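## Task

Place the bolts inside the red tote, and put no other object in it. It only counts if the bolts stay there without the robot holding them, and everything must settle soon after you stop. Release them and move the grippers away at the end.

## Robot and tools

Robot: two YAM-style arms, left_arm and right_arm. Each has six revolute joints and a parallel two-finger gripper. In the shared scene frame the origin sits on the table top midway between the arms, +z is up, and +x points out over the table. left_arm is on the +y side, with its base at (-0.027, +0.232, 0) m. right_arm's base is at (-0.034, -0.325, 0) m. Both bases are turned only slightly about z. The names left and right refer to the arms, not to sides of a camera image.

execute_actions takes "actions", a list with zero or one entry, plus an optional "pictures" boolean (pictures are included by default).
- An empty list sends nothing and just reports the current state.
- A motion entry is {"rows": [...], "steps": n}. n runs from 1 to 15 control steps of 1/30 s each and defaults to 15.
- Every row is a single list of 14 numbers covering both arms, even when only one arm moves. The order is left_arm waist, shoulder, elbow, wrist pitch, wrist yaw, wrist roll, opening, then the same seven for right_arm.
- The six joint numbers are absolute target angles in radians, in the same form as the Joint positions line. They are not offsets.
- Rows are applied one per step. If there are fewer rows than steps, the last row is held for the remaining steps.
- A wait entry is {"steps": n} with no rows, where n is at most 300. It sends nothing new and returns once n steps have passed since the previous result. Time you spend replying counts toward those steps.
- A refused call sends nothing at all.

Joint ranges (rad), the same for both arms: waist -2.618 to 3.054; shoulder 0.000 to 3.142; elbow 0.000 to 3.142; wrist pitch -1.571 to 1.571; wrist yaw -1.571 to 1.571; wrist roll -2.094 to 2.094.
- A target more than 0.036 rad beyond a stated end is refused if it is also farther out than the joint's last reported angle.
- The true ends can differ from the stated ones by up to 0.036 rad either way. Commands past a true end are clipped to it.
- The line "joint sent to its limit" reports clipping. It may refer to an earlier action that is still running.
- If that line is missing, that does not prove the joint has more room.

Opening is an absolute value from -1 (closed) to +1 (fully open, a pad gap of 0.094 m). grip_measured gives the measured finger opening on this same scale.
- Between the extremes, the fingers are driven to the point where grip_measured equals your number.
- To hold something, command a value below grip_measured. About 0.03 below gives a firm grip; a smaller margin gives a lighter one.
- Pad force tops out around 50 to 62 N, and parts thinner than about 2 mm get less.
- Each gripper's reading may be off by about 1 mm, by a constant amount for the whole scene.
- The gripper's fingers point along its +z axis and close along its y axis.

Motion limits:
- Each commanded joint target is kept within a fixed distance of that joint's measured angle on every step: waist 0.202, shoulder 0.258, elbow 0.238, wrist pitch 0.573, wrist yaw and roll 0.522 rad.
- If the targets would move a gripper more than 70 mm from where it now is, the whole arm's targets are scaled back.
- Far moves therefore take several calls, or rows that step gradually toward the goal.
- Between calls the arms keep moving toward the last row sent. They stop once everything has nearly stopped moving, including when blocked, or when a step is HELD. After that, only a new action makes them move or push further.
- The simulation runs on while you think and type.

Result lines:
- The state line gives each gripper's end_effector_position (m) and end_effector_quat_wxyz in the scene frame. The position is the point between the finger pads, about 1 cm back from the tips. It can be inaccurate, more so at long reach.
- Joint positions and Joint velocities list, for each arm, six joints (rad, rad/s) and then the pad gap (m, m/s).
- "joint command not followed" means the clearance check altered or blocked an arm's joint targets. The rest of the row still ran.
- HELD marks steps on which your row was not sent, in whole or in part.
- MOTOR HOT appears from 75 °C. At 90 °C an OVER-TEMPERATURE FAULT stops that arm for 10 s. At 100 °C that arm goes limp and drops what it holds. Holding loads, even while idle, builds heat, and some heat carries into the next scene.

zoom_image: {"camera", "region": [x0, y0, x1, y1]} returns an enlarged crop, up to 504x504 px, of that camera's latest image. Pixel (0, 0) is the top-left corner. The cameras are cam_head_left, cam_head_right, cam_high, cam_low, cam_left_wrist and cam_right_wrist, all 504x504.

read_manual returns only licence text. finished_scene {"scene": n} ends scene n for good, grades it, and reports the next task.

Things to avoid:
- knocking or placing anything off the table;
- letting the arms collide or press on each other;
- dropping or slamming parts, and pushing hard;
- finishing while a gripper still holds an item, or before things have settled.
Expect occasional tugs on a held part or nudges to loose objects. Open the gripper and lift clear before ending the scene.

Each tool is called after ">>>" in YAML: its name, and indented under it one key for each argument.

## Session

>>> execute_actions:
  actions: []

Scene clock: 0.00 s of 5100.00 s.
left_arm: end_effector_position=(+0.3477, +0.4822, +0.3239) grip_measured=+1.000 end_effector_quat_wxyz=(-0.386, +0.772, -0.504, +0.024) | right_arm: end_effector_position=(+0.3246, -0.5087, +0.2573) grip_measured=+1.000 end_effector_quat_wxyz=(-0.021, +0.894, +0.354, +0.275)
Joint positions: left_arm=[ 0.485  1.746  2.012 -1.101 -0.332 -1.4    0.094] | right_arm=[-0.612  1.92   2.13  -1.529 -0.504  1.76   0.094]
Joint velocities: left_arm=[ 0.007 -0.002 -0.012 -0.022  0.051  0.007  0.   ] | right_arm=[-0.002 -0.007 -0.012 -0.022 -0.022 -0.037  0.   ]

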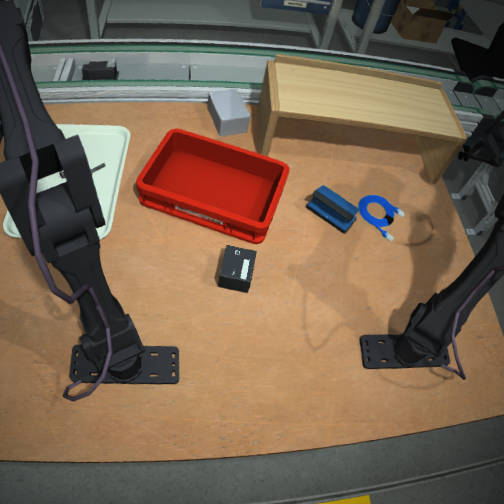

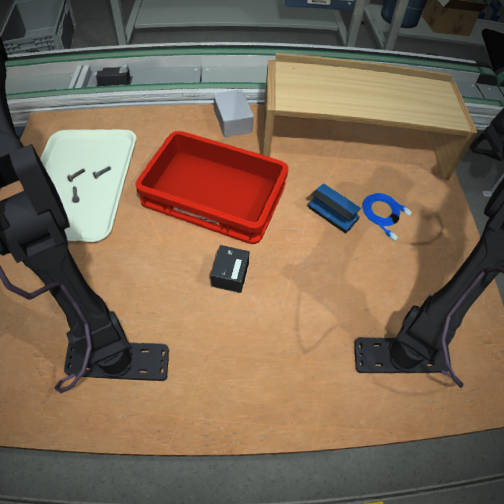

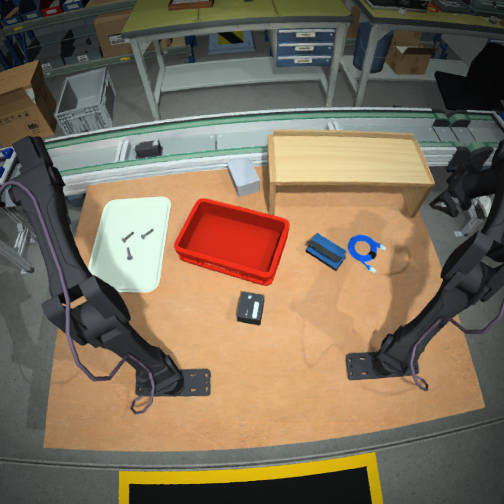

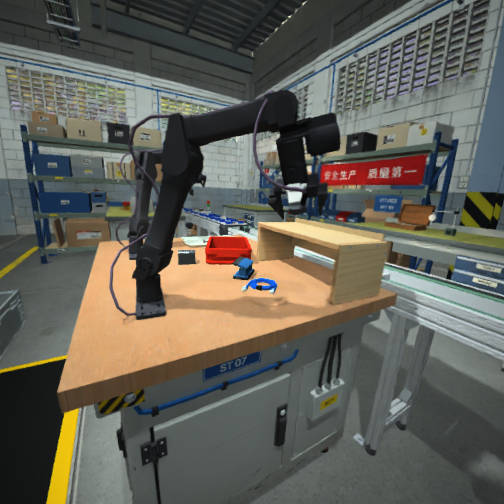

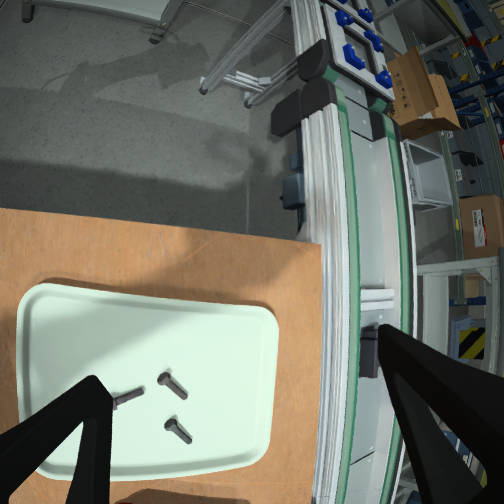

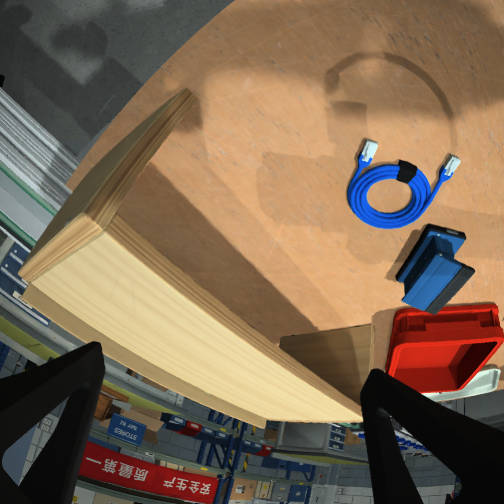

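>>> execute_actions:
  actions:
    - {"rows":[[0.4,1.9,2.08,-1.25,-0.2,-0.8,1,-0.612,1.92,2.13,-1.529,-0.504,1.76,1],[0.4,1.9,2.08,-1.25,-0.2,-0.8,1,-0.612,1.92,2.13,-1.529,-0.504,1.76,1],[0.4,1.9,2.08,-1.25,-0.2,-0.8,1,-0.612,1.92,2.13,-1.529,-0.504,1.76,1],[0.4,1.9,2.08,-1.25,-0.2,-0.8,1,-0.612,1.92,2.13,-1.529,-0.504,1.76,1],[0.334,2.16,2.177,-1.398,0,0,1,-0.612,1.92,2.13,-1.529,-0.504,1.76,1]],"steps":15}
  pictures: false

>>> execute_actions:
  actions:
    - {"steps":12}

Scene clock: 16.77 s of 5100.00 s.
left_arm: end_effector_position=(+0.4122, +0.3780, +0.1261) grip_measured=+1.000 end_effector_quat_wxyz=(+0.071, -0.264, +0.962, +0.020) | right_arm: end_effector_position=(+0.3246, -0.5087, +0.2573) grip_measured=+1.000 end_effector_quat_wxyz=(-0.021, +0.894, +0.354, +0.275)
Joint positions: left_arm=[ 0.334  2.216  2.144 -1.355 -0.034 -0.228  0.094] | right_arm=[-0.612  1.92   2.13  -1.529 -0.504  1.76   0.094]
Joint velocities: left_arm=[ 0.012  0.012 -0.017 -0.242  0.212  1.487  0.   ] | right_arm=[-0.007  0.007  0.002 -0.022  0.022  0.022  0.   ]
Steps of this call (steps 1 to 90: nothing new was sent; then 13.27 s passed at rest; steps 91 to 105: all 15 steps of this action). Readings (joint positions):
91: left_arm=[0.480 1.759 2.024 -1.120 -0.322 -1.334] | right_arm=[-0.612 1.920 2.130 -1.529 -0.504 1.760]
92: left_arm=[0.470 1.780 2.048 -1.142 -0.306 -1.238] | right_arm=[-0.612 1.920 2.130 -1.529 -0.504 1.760]
94: left_arm=[0.435 1.831 2.065 -1.162 -0.272 -1.082] | right_arm=[-0.612 1.920 2.130 -1.529 -0.504 1.760]
98: left_arm=[0.376 2.000 2.123 -1.241 -0.165 -0.830] | right_arm=[-0.612 1.920 2.130 -1.529 -0.504 1.760]
105: the state above

Scene clock: 17.17 s of 5100.00 s.
left_arm: end_effector_position=(+0.4057, +0.3716, +0.1393) grip_measured=+1.000 end_effector_quat_wxyz=(+0.071, -0.162, +0.984, +0.016) | right_arm: end_effector_position=(+0.3246, -0.5087, +0.2573) grip_measured=+1.000 end_effector_quat_wxyz=(-0.021, +0.894, +0.354, +0.275)
Joint positions: left_arm=[ 0.334  2.183  2.144 -1.386 -0.011 -0.02   0.094] | right_arm=[-0.612  1.92   2.13  -1.529 -0.504  1.76   0.094]
Joint velocities: left_arm=[ 0.002  0.002  0.002 -0.022 -0.022  0.081  0.   ] | right_arm=[-0.017 -0.002  0.002 -0.007 -0.007  0.007  0.   ]
Steps of this call (steps 1 to 12: the robot went on to your last target). Readings (joint positions):
1: left_arm=[0.334 2.216 2.144 -1.363 -0.028 -0.183] | right_arm=[-0.612 1.920 2.130 -1.529 -0.504 1.760]
2: left_arm=[0.334 2.210 2.144 -1.368 -0.025 -0.147] | right_arm=[-0.612 1.920 2.130 -1.529 -0.504 1.760]
4: left_arm=[0.334 2.197 2.144 -1.376 -0.018 -0.095] | right_arm=[-0.612 1.920 2.130 -1.529 -0.504 1.760]
8: left_arm=[0.334 2.183 2.144 -1.383 -0.013 -0.041] | right_arm=[-0.612 1.920 2.130 -1.529 -0.504 1.760]
12: the state above

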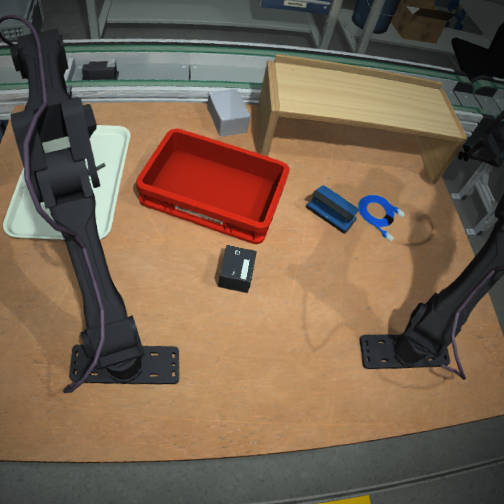

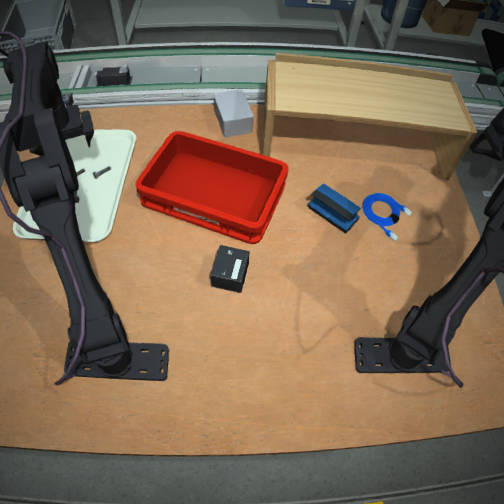

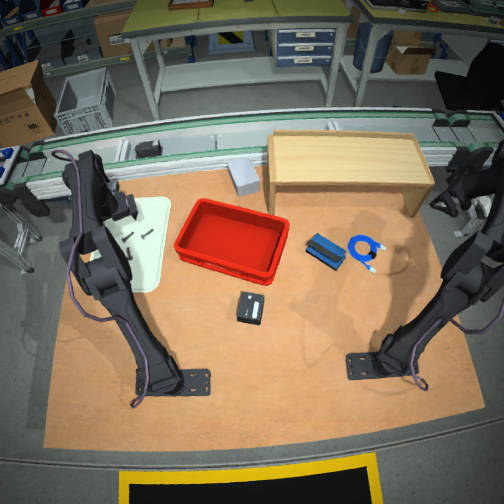

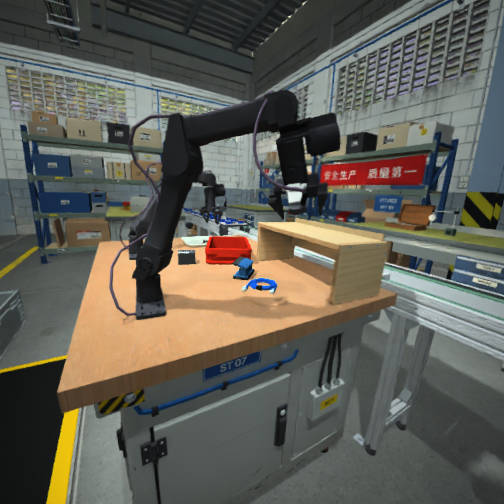

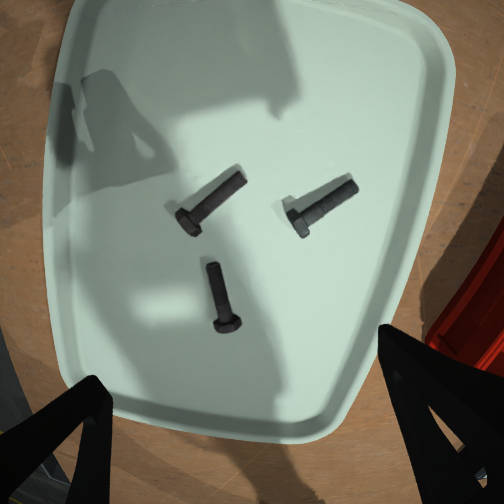

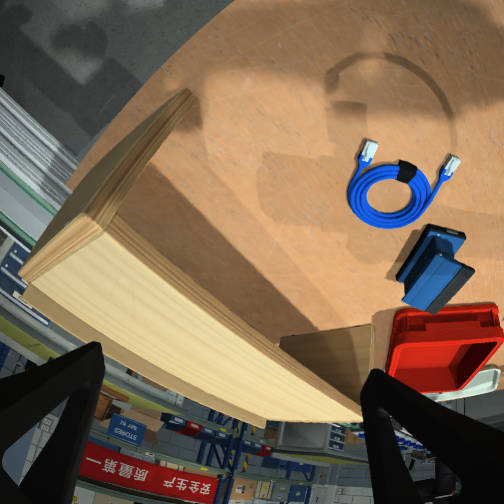

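>>> execute_actions:
  actions:
    - {"rows":[[0.345,2.16,2.05,-1.28,0,-0.06,0,-0.612,1.92,2.13,-1.529,-0.504,1.76,1],[0.345,2.16,2.05,-1.28,0,-0.06,0,-0.612,1.92,2.13,-1.529,-0.504,1.76,1],[0.345,2.16,2.05,-1.28,0,-0.06,0,-0.612,1.92,2.13,-1.529,-0.504,1.76,1],[0.354,2.16,1.92,-1.15,0,-0.06,-0.3,-0.612,1.92,2.13,-1.529,-0.504,1.76,1],[0.354,2.16,1.92,-1.15,0,-0.06,-0.3,-0.612,1.92,2.13,-1.529,-0.504,1.76,1],[0.354,2.16,1.92,-1.15,0,-0.06,-0.3,-0.612,1.92,2.13,-1.529,-0.504,1.76,1],[0.354,2.165,1.79,-1.016,0,-0.06,-0.3,-0.612,1.92,2.13,-1.529,-0.504,1.76,1]],"steps":15}

Scene clock: 36.77 s of 5100.00 s.
left_arm: end_effector_position=(+0.3981, +0.3733, +0.0473) grip_measured=-0.298 end_effector_quat_wxyz=(+0.052, -0.183, +0.982, +0.011) | right_arm: end_effector_position=(+0.3246, -0.5087, +0.2573) grip_measured=+1.000 end_effector_quat_wxyz=(-0.021, +0.894, +0.354, +0.275)
Joint positions: left_arm=[ 0.343  2.188  1.79  -1.067 -0.008 -0.053  0.033] | right_arm=[-0.612  1.92   2.13  -1.529 -0.504  1.76   0.094]
Joint velocities: left_arm=[ 0.002 -0.085 -0.027  0.3    0.007 -0.022 -0.001] | right_arm=[-0.007 -0.012  0.002 -0.037 -0.051  0.022  0.   ]
Steps of this call (steps 1 to 30: the robot went on to your last target; steps 31 to 90: nothing new was sent; then 16.10 s passed at rest; steps 91 to 105: all 15 steps of this action). Readings (joint positions):
91: left_arm=[0.334 2.180 2.130 -1.373 -0.009 -0.012] | right_arm=[-0.612 1.920 2.130 -1.529 -0.504 1.760]
92: left_arm=[0.334 2.173 2.108 -1.352 -0.009 -0.020] | right_arm=[-0.612 1.920 2.130 -1.529 -0.504 1.760]
94: left_arm=[0.335 2.169 2.056 -1.308 -0.009 -0.033] | right_arm=[-0.612 1.920 2.130 -1.529 -0.504 1.760]
98: left_arm=[0.340 2.161 1.881 -1.170 -0.008 -0.046] | right_arm=[-0.612 1.920 2.130 -1.529 -0.504 1.760]
105: the state above

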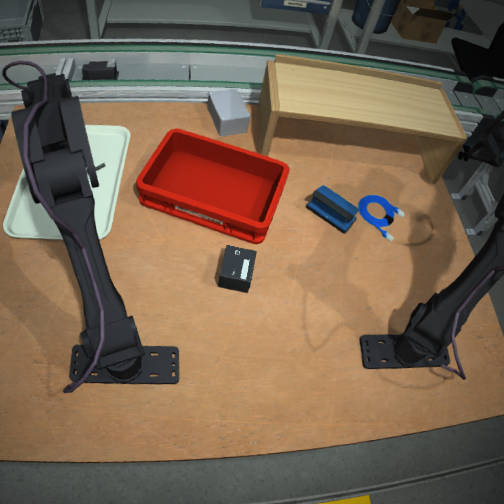

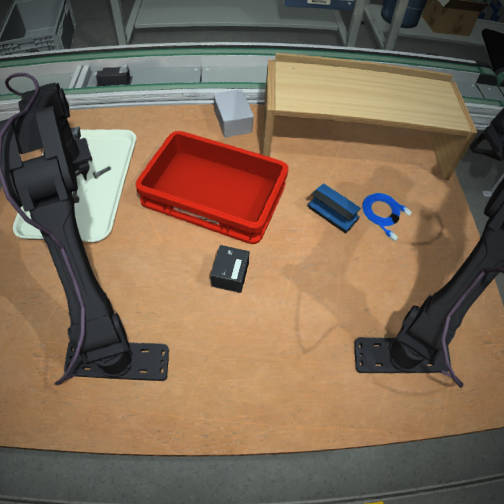

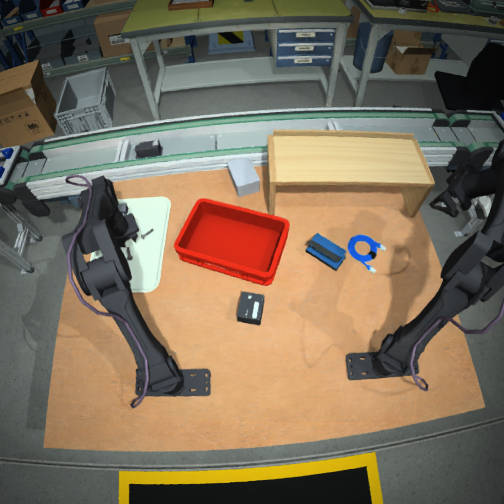

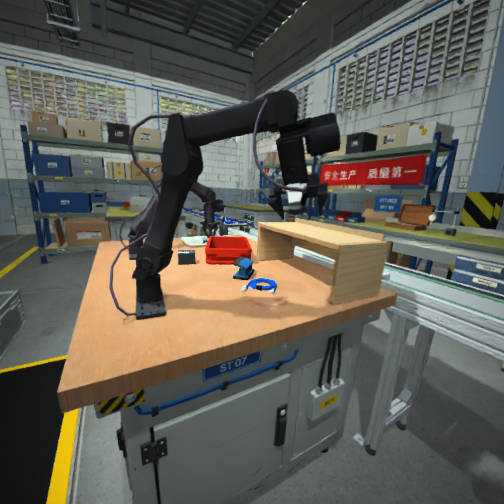

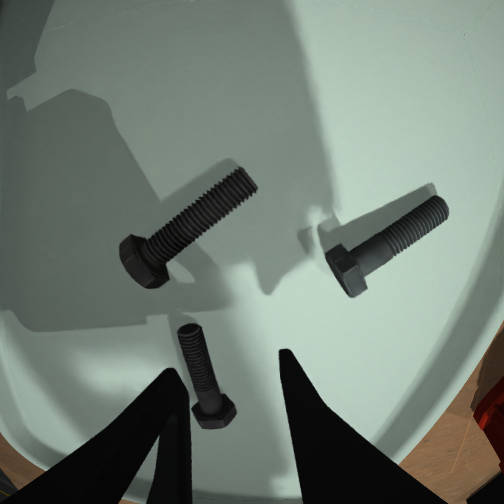

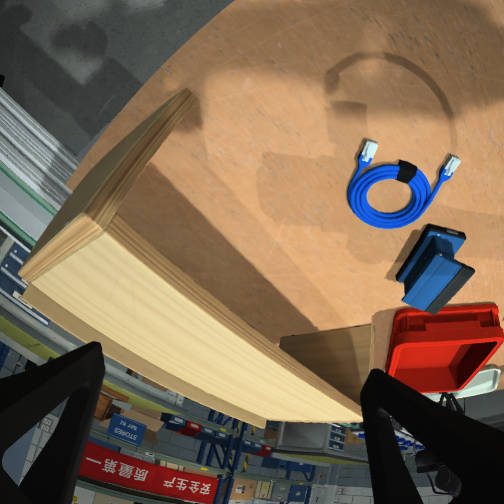

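>>> execute_actions:
  actions:
    - {"steps":8}

Scene clock: 40.07 s of 5100.00 s.
left_arm: end_effector_position=(+0.4077, +0.3764, +0.0489) grip_measured=-0.298 end_effector_quat_wxyz=(+0.073, -0.184, +0.980, +0.014) | right_arm: end_effector_position=(+0.3246, -0.5087, +0.2573) grip_measured=+1.000 end_effector_quat_wxyz=(-0.021, +0.894, +0.354, +0.275)
Joint positions: left_arm=[ 0.343  2.187  1.79  -1.026 -0.008 -0.055  0.033] | right_arm=[-0.612  1.92   2.13  -1.529 -0.504  1.76   0.094]
Joint velocities: left_arm=[-0.007  0.002 -0.012  0.051  0.051 -0.037  0.   ] | right_arm=[-0.002 -0.017 -0.002 -0.007 -0.051  0.081  0.   ]
Steps of this call (steps 1 to 30: the robot went on to your last target; steps 31 to 90: nothing new was sent; then 0.30 s passed at rest). Readings (joint positions):
1: left_arm=[0.343 2.187 1.790 -1.057 -0.008 -0.054] | right_arm=[-0.612 1.920 2.130 -1.529 -0.504 1.760]
2: left_arm=[0.343 2.187 1.790 -1.049 -0.008 -0.054] | right_arm=[-0.612 1.920 2.130 -1.529 -0.504 1.760]
4: left_arm=[0.343 2.187 1.790 -1.041 -0.008 -0.054] | right_arm=[-0.612 1.920 2.130 -1.529 -0.504 1.760]
8: left_arm=[0.343 2.187 1.790 -1.032 -0.008 -0.055] | right_arm=[-0.612 1.920 2.130 -1.529 -0.504 1.760]
90: the state above
All arms were judged still, so your last target was given up. Only a new action makes them travel on or press farther. Fingers that are still opening or closing keep moving.

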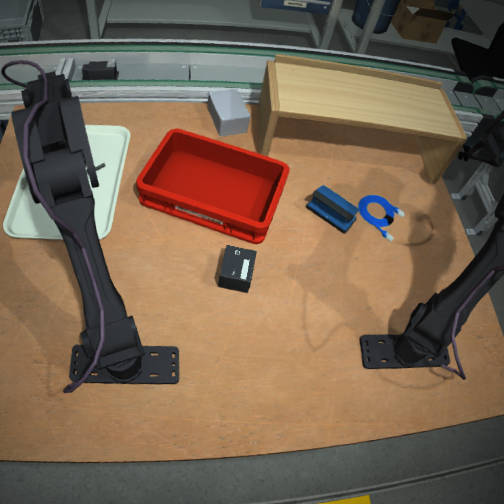

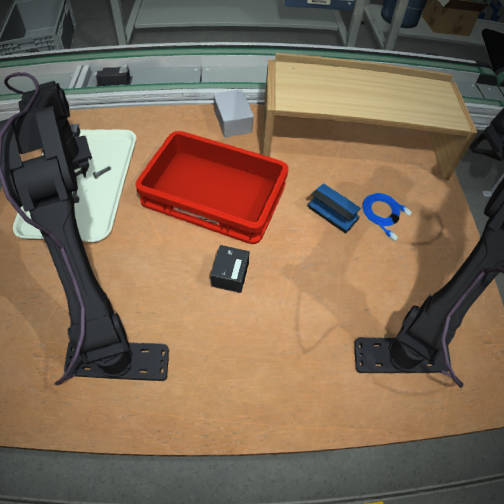

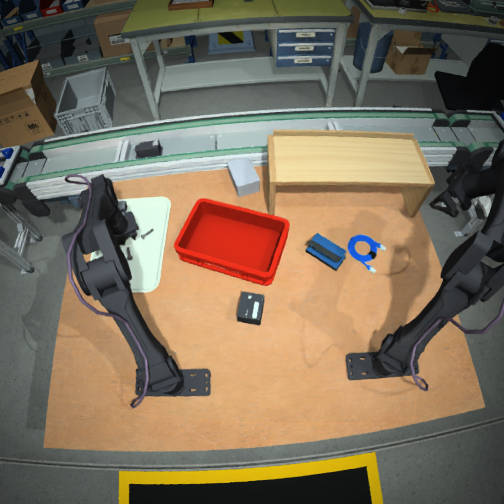

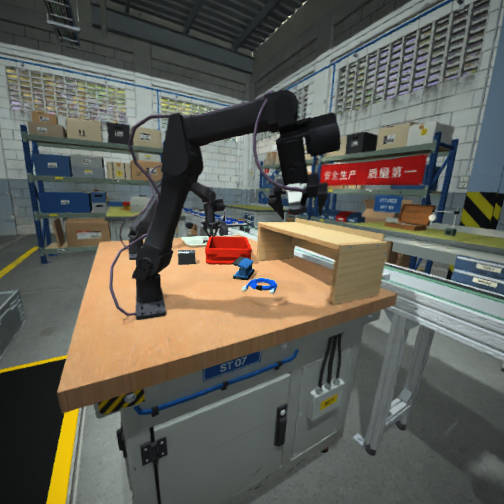

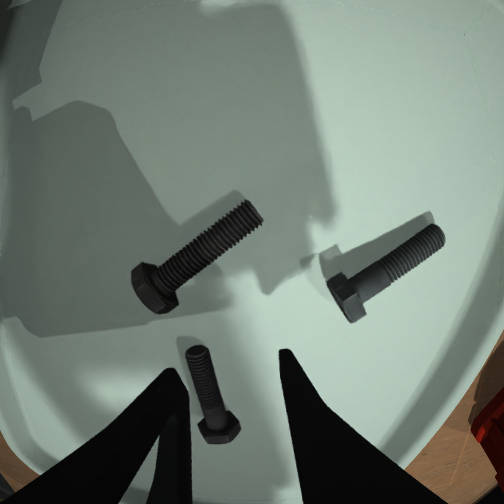

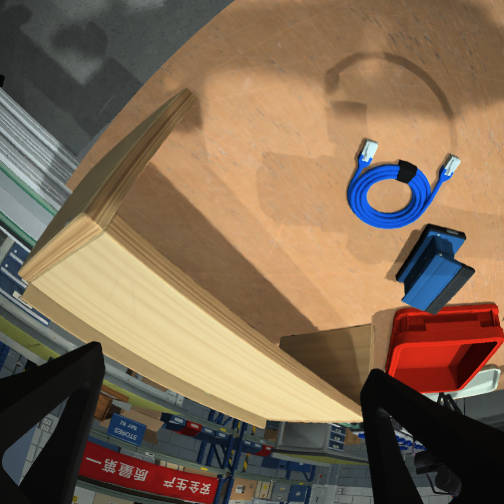

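>>> execute_actions:
  actions:
    - {"rows":[[0.378,2.13,1.72,-0.97,0,-0.13,-0.3,-0.612,1.92,2.13,-1.529,-0.504,1.76,1],[0.378,2.13,1.72,-0.97,0,-0.13,-0.3,-0.612,1.92,2.13,-1.529,-0.504,1.76,1],[0.378,2.11,1.68,-0.94,0,-0.13,-0.3,-0.612,1.92,2.13,-1.529,-0.504,1.76,1],[0.378,2.11,1.68,-0.94,0,-0.13,-0.3,-0.612,1.92,2.13,-1.529,-0.504,1.76,1],[0.378,2.11,1.68,-0.94,0,-0.13,-0.3,-0.612,1.92,2.13,-1.529,-0.504,1.76,1],[0.378,2.106,1.594,-0.86,0,-0.13,-0.3,-0.612,1.92,2.13,-1.529,-0.504,1.76,1]],"steps":15}
  pictures: false

>>> execute_actions:
  actions:
    - {"steps":10}

Scene clock: 59.07 s of 5100.00 s.
left_arm: end_effector_position=(+0.3876, +0.3827, +0.0273) grip_measured=-0.298 end_effector_quat_wxyz=(+0.080, -0.231, +0.970, +0.012) | right_arm: end_effector_position=(+0.3246, -0.5087, +0.2573) grip_measured=+1.000 end_effector_quat_wxyz=(-0.021, +0.894, +0.354, +0.275)
Joint positions: left_arm=[ 0.372  2.127  1.604 -0.887 -0.006 -0.123  0.033] | right_arm=[-0.612  1.92   2.13  -1.529 -0.504  1.76   0.094]
Joint velocities: left_arm=[-0.002  0.007 -0.022  0.183 -0.007 -0.022  0.   ] | right_arm=[-0.007 -0.017 -0.017 -0.007 -0.007 -0.007  0.   ]
Steps of this call (steps 1 to 90: nothing new was sent; then 15.50 s passed at rest; steps 91 to 105: all 15 steps of this action). Readings (joint positions):
91: left_arm=[0.345 2.182 1.780 -1.016 -0.007 -0.065] | right_arm=[-0.612 1.920 2.130 -1.529 -0.504 1.760]
92: left_arm=[0.347 2.174 1.763 -1.004 -0.007 -0.077] | right_arm=[-0.612 1.920 2.130 -1.529 -0.504 1.760]
94: left_arm=[0.357 2.154 1.722 -0.984 -0.006 -0.094] | right_arm=[-0.612 1.920 2.130 -1.529 -0.504 1.760]
98: left_arm=[0.372 2.127 1.637 -0.927 -0.006 -0.113] | right_arm=[-0.612 1.920 2.130 -1.529 -0.504 1.760]
105: the state above

Scene clock: 59.40 s of 5100.00 s.
left_arm: end_effector_position=(+0.3911, +0.3840, +0.0279) grip_measured=-0.298 end_effector_quat_wxyz=(+0.087, -0.232, +0.969, +0.013) | right_arm: end_effector_position=(+0.3246, -0.5087, +0.2573) grip_measured=+1.000 end_effector_quat_wxyz=(-0.021, +0.894, +0.354, +0.275)
Joint positions: left_arm=[ 0.372  2.127  1.604 -0.872 -0.006 -0.125  0.033] | right_arm=[-0.612  1.92   2.13  -1.529 -0.504  1.76   0.094]
Joint velocities: left_arm=[-0.002  0.007 -0.007  0.007 -0.051 -0.081  0.002] | right_arm=[-0.002 -0.002 -0.017  0.022 -0.022 -0.051  0.   ]
Steps of this call (steps 1 to 10: the robot went on to your last target). Readings (joint positions):
1: left_arm=[0.372 2.127 1.604 -0.883 -0.006 -0.123] | right_arm=[-0.612 1.920 2.130 -1.529 -0.504 1.760]
2: left_arm=[0.372 2.127 1.604 -0.881 -0.006 -0.124] | right_arm=[-0.612 1.920 2.130 -1.529 -0.504 1.760]
4: left_arm=[0.372 2.127 1.604 -0.876 -0.006 -0.124] | right_arm=[-0.612 1.920 2.130 -1.529 -0.504 1.760]
8: left_arm=[0.372 2.127 1.604 -0.872 -0.006 -0.125] | right_arm=[-0.612 1.920 2.130 -1.529 -0.504 1.760]
10: the state above

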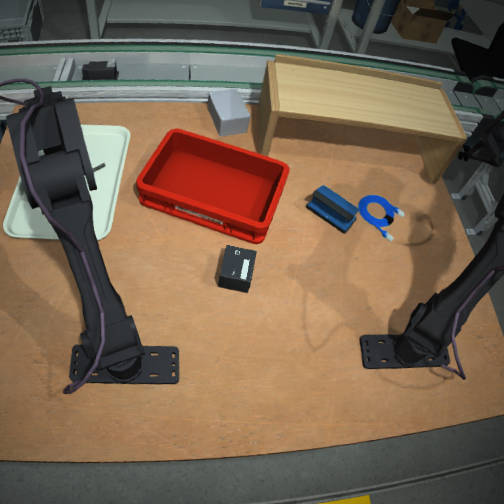

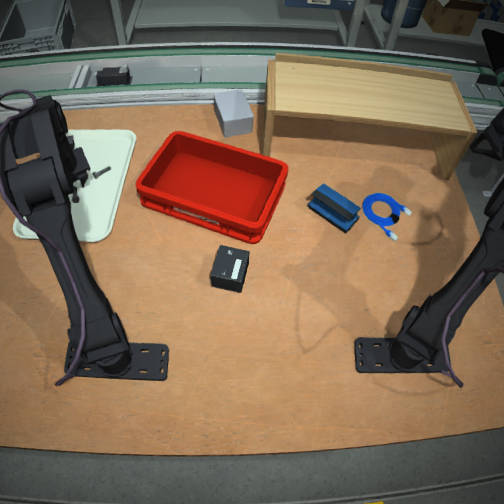

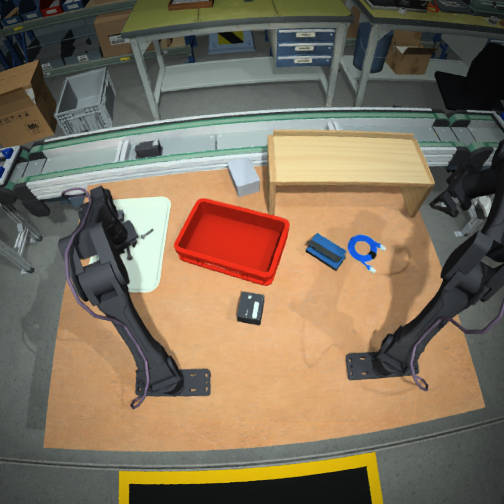

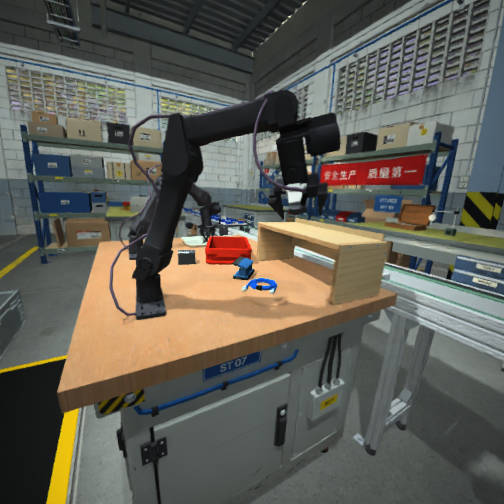

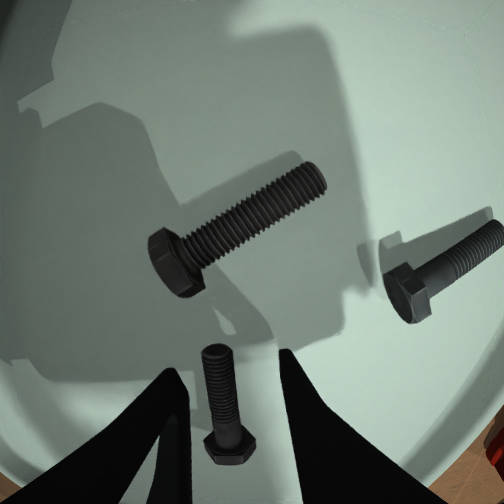

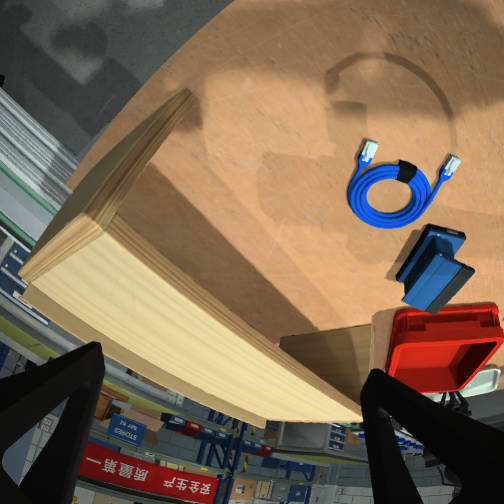

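>>> execute_actions:
  actions:
    - {"rows":[[0.388,2.125,1.594,-0.85,0,-0.13,-0.3,-0.612,1.92,2.13,-1.529,-0.504,1.76,1],[0.388,2.125,1.594,-0.85,0,-0.13,-0.3,-0.612,1.92,2.13,-1.529,-0.504,1.76,1],[0.388,2.145,1.594,-0.835,0,-0.13,-0.3,-0.612,1.92,2.13,-1.529,-0.504,1.76,1]],"steps":13}

Scene clock: 64.40 s of 5100.00 s.
left_arm: end_effector_position=(+0.3967, +0.3860, +0.0290) grip_measured=-0.298 end_effector_quat_wxyz=(+0.099, -0.232, +0.968, +0.014) | right_arm: end_effector_position=(+0.3246, -0.5087, +0.2573) grip_measured=+1.000 end_effector_quat_wxyz=(-0.021, +0.894, +0.354, +0.275)
Joint positions: left_arm=[ 0.372  2.127  1.604 -0.847 -0.006 -0.125  0.033] | right_arm=[-0.612  1.92   2.13  -1.529 -0.504  1.76   0.094]
Joint velocities: left_arm=[ 0.017 -0.002 -0.022  0.066 -0.037  0.037 -0.002] | right_arm=[ 0.012 -0.002  0.012  0.066 -0.037  0.022  0.   ]
Steps of this call (steps 1 to 30: the robot went on to your last target; steps 31 to 90: nothing new was sent; then 1.57 s passed at rest; steps 91 to 103: all 13 steps of this action). Readings (joint positions):
91: left_arm=[0.372 2.127 1.604 -0.870 -0.006 -0.125] | right_arm=[-0.612 1.920 2.130 -1.529 -0.504 1.760]
92: left_arm=[0.372 2.127 1.604 -0.868 -0.006 -0.125] | right_arm=[-0.612 1.920 2.130 -1.529 -0.504 1.760]
94: left_arm=[0.372 2.127 1.604 -0.862 -0.006 -0.125] | right_arm=[-0.612 1.920 2.130 -1.529 -0.504 1.760]
98: left_arm=[0.372 2.127 1.604 -0.851 -0.006 -0.125] | right_arm=[-0.612 1.920 2.130 -1.529 -0.504 1.760]
103: the state above

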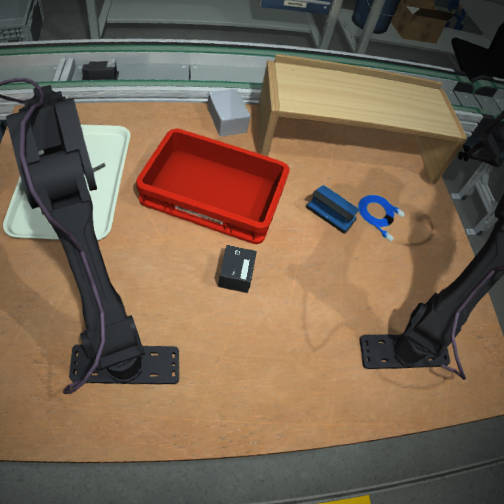

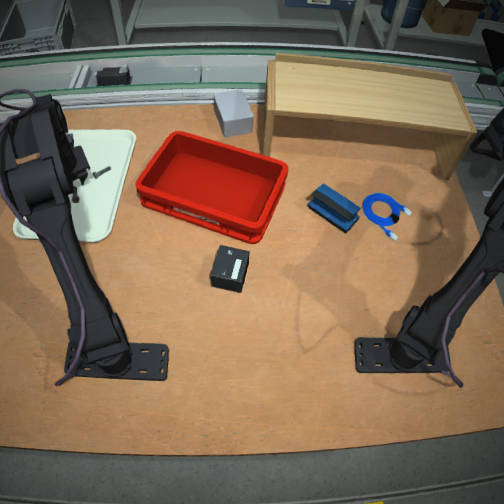

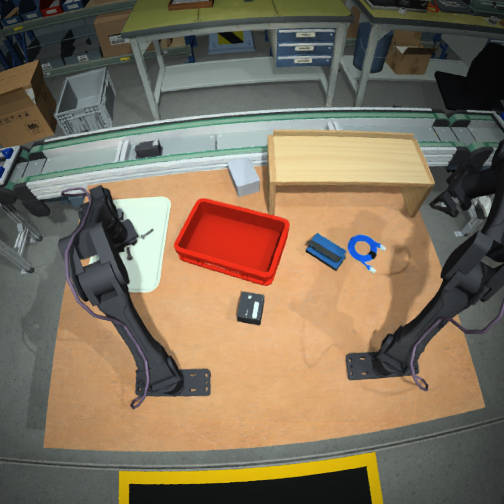

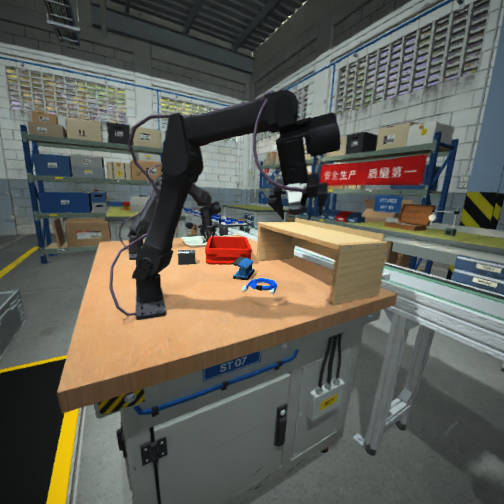

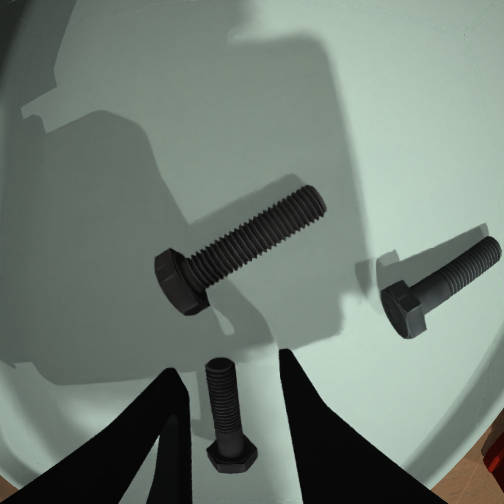

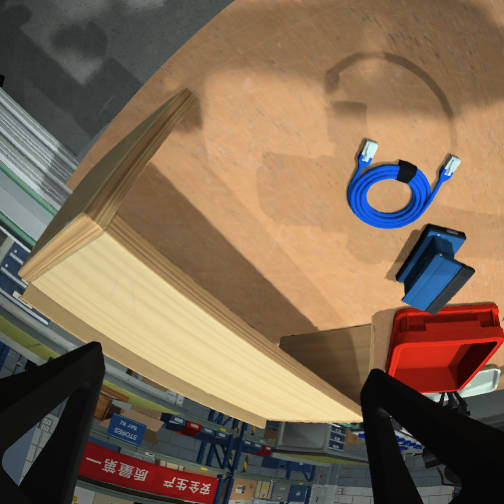

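>>> execute_actions:
  actions:
    - {"rows":[[0.396,2.18,1.594,-0.85,0,-0.13,-0.3,-0.612,1.92,2.13,-1.529,-0.504,1.76,1]],"steps":12}

Scene clock: 69.10 s of 5100.00 s.
left_arm: end_effector_position=(+0.3949, +0.3877, +0.0206) grip_measured=-0.299 end_effector_quat_wxyz=(+0.091, -0.235, +0.968, +0.011) | right_arm: end_effector_position=(+0.3246, -0.5087, +0.2573) grip_measured=+1.000 end_effector_quat_wxyz=(-0.021, +0.894, +0.354, +0.275)
Joint positions: left_arm=[ 0.379  2.146  1.604 -0.844 -0.001 -0.126  0.033] | right_arm=[-0.612  1.92   2.13  -1.529 -0.504  1.76   0.094]
Joint velocities: left_arm=[-0.007 -0.002 -0.007 -0.066 -0.022 -0.022 -0.   ] | right_arm=[-0.002  0.002 -0.022 -0.066 -0.081  0.022  0.   ]
Steps of this call (steps 1 to 15: the robot went on to your last target; steps 16 to 90: nothing new was sent; then 1.30 s passed at rest; steps 91 to 102: all 12 steps of this action). Readings (joint positions):
91: left_arm=[0.373 2.130 1.604 -0.846 -0.006 -0.125] | right_arm=[-0.612 1.920 2.130 -1.529 -0.504 1.760]
92: left_arm=[0.374 2.135 1.604 -0.844 -0.006 -0.125] | right_arm=[-0.612 1.920 2.130 -1.529 -0.504 1.760]
94: left_arm=[0.378 2.148 1.604 -0.844 -0.003 -0.126] | right_arm=[-0.612 1.920 2.130 -1.529 -0.504 1.760]
98: left_arm=[0.379 2.146 1.604 -0.844 -0.002 -0.126] | right_arm=[-0.612 1.920 2.130 -1.529 -0.504 1.760]
102: the state above

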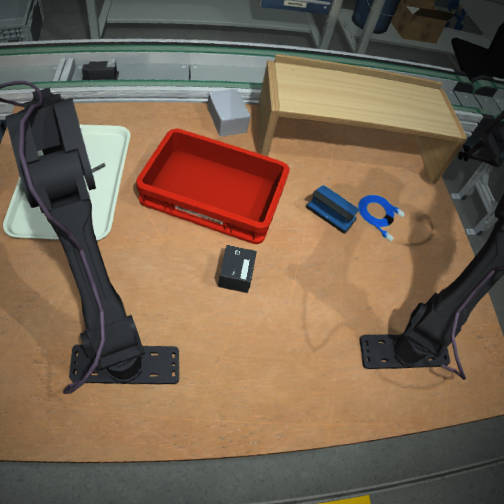

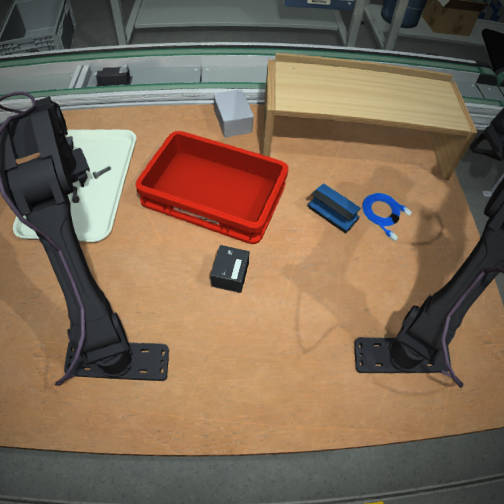

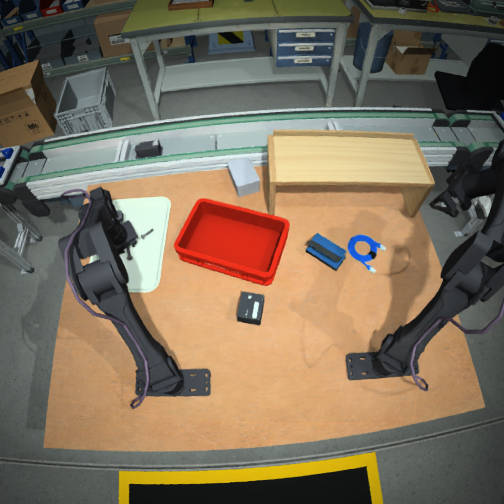

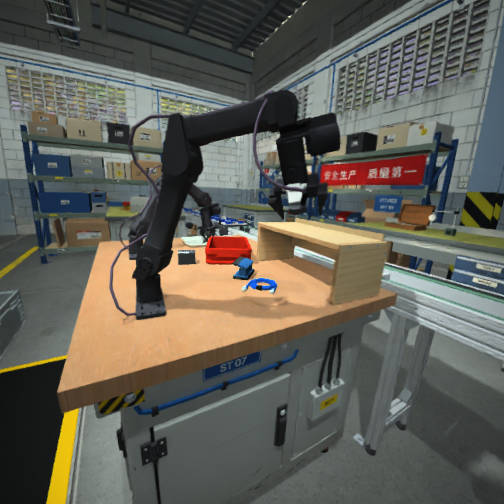

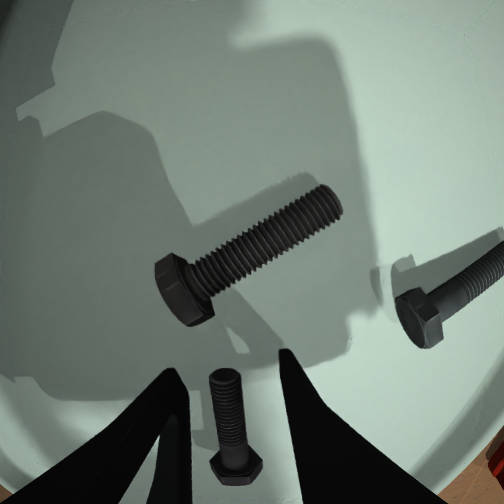

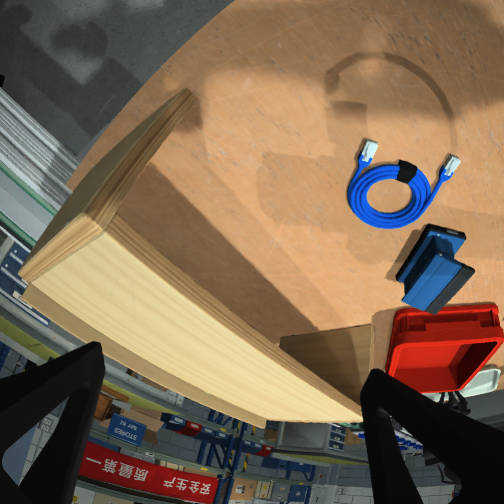

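>>> execute_actions:
  actions:
    - {"rows":[[0.396,2.15,1.594,-0.85,0,-0.13,-0.93,-0.612,1.92,2.13,-1.529,-0.504,1.76,1]],"steps":15}

Scene clock: 73.67 s of 5100.00 s.
left_arm: end_effector_position=(+0.3933, +0.3922, +0.0207) grip_measured=-0.888 end_effector_quat_wxyz=(+0.091, -0.239, +0.967, +0.014) | right_arm: end_effector_position=(+0.3246, -0.5087, +0.2573) grip_measured=+1.000 end_effector_quat_wxyz=(-0.021, +0.894, +0.354, +0.275)
Joint positions: left_arm=[ 0.387  2.146  1.604 -0.844 -0.007 -0.126  0.005] | right_arm=[-0.612  1.92   2.13  -1.529 -0.504  1.76   0.094]
Joint velocities: left_arm=[-0.002 -0.002  0.007 -0.022  0.007  0.007  0.   ] | right_arm=[-0.002 -0.012  0.017 -0.022 -0.022 -0.037  0.   ]
Steps of this call (steps 1 to 15: the robot went on to your last target; steps 16 to 90: nothing new was sent; then 1.07 s passed at rest; steps 91 to 105: all 15 steps of this action). Readings (joint positions):
91: left_arm=[0.379 2.146 1.604 -0.844 -0.005 -0.126] | right_arm=[-0.612 1.920 2.130 -1.529 -0.504 1.760]
92: left_arm=[0.381 2.146 1.604 -0.844 -0.011 -0.126] | right_arm=[-0.612 1.920 2.130 -1.529 -0.504 1.760]
94: left_arm=[0.387 2.146 1.604 -0.844 -0.008 -0.126] | right_arm=[-0.612 1.920 2.130 -1.529 -0.504 1.760]
98: left_arm=[0.387 2.146 1.604 -0.844 -0.007 -0.126] | right_arm=[-0.612 1.920 2.130 -1.529 -0.504 1.760]
105: the state above

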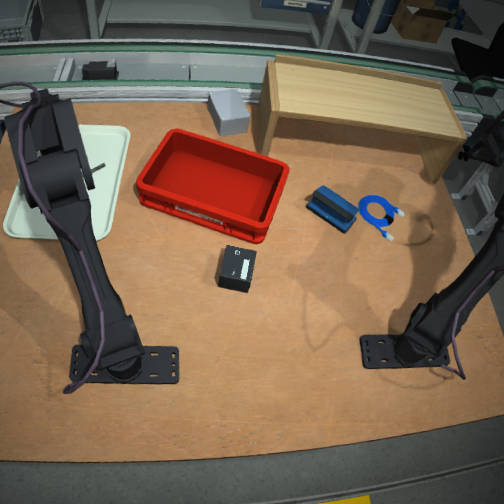

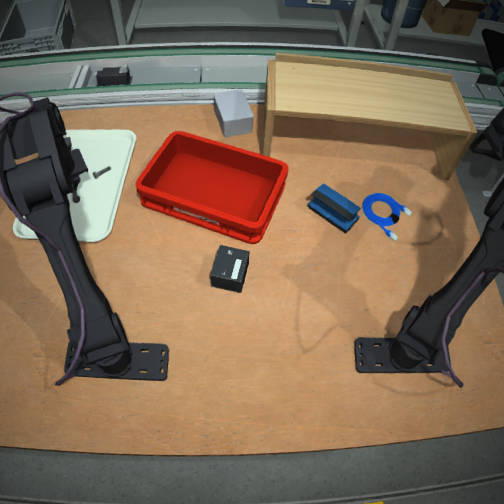

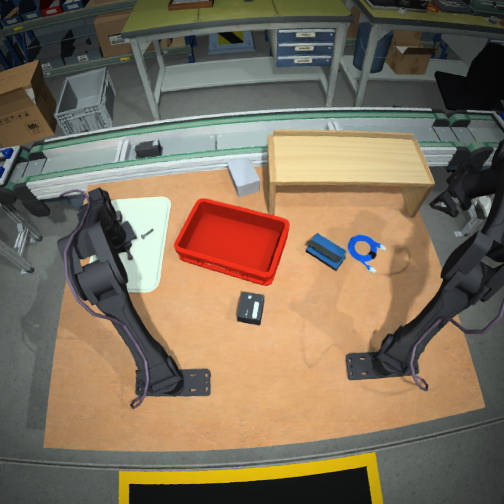

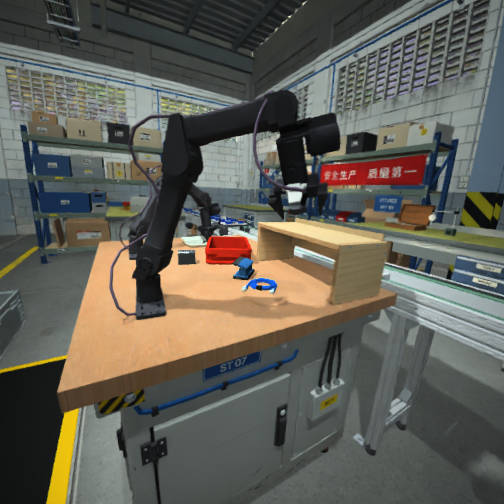

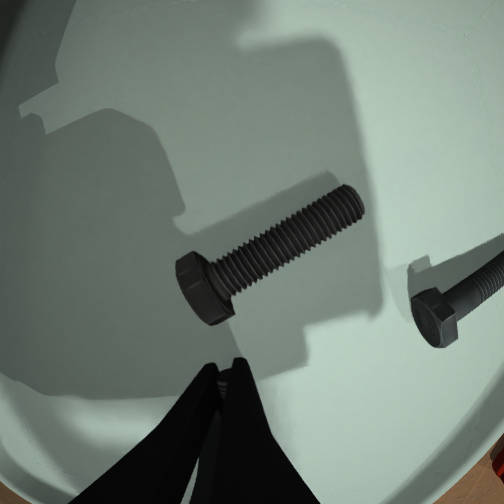

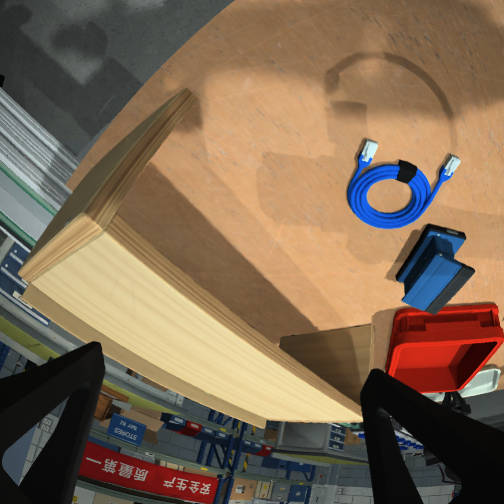

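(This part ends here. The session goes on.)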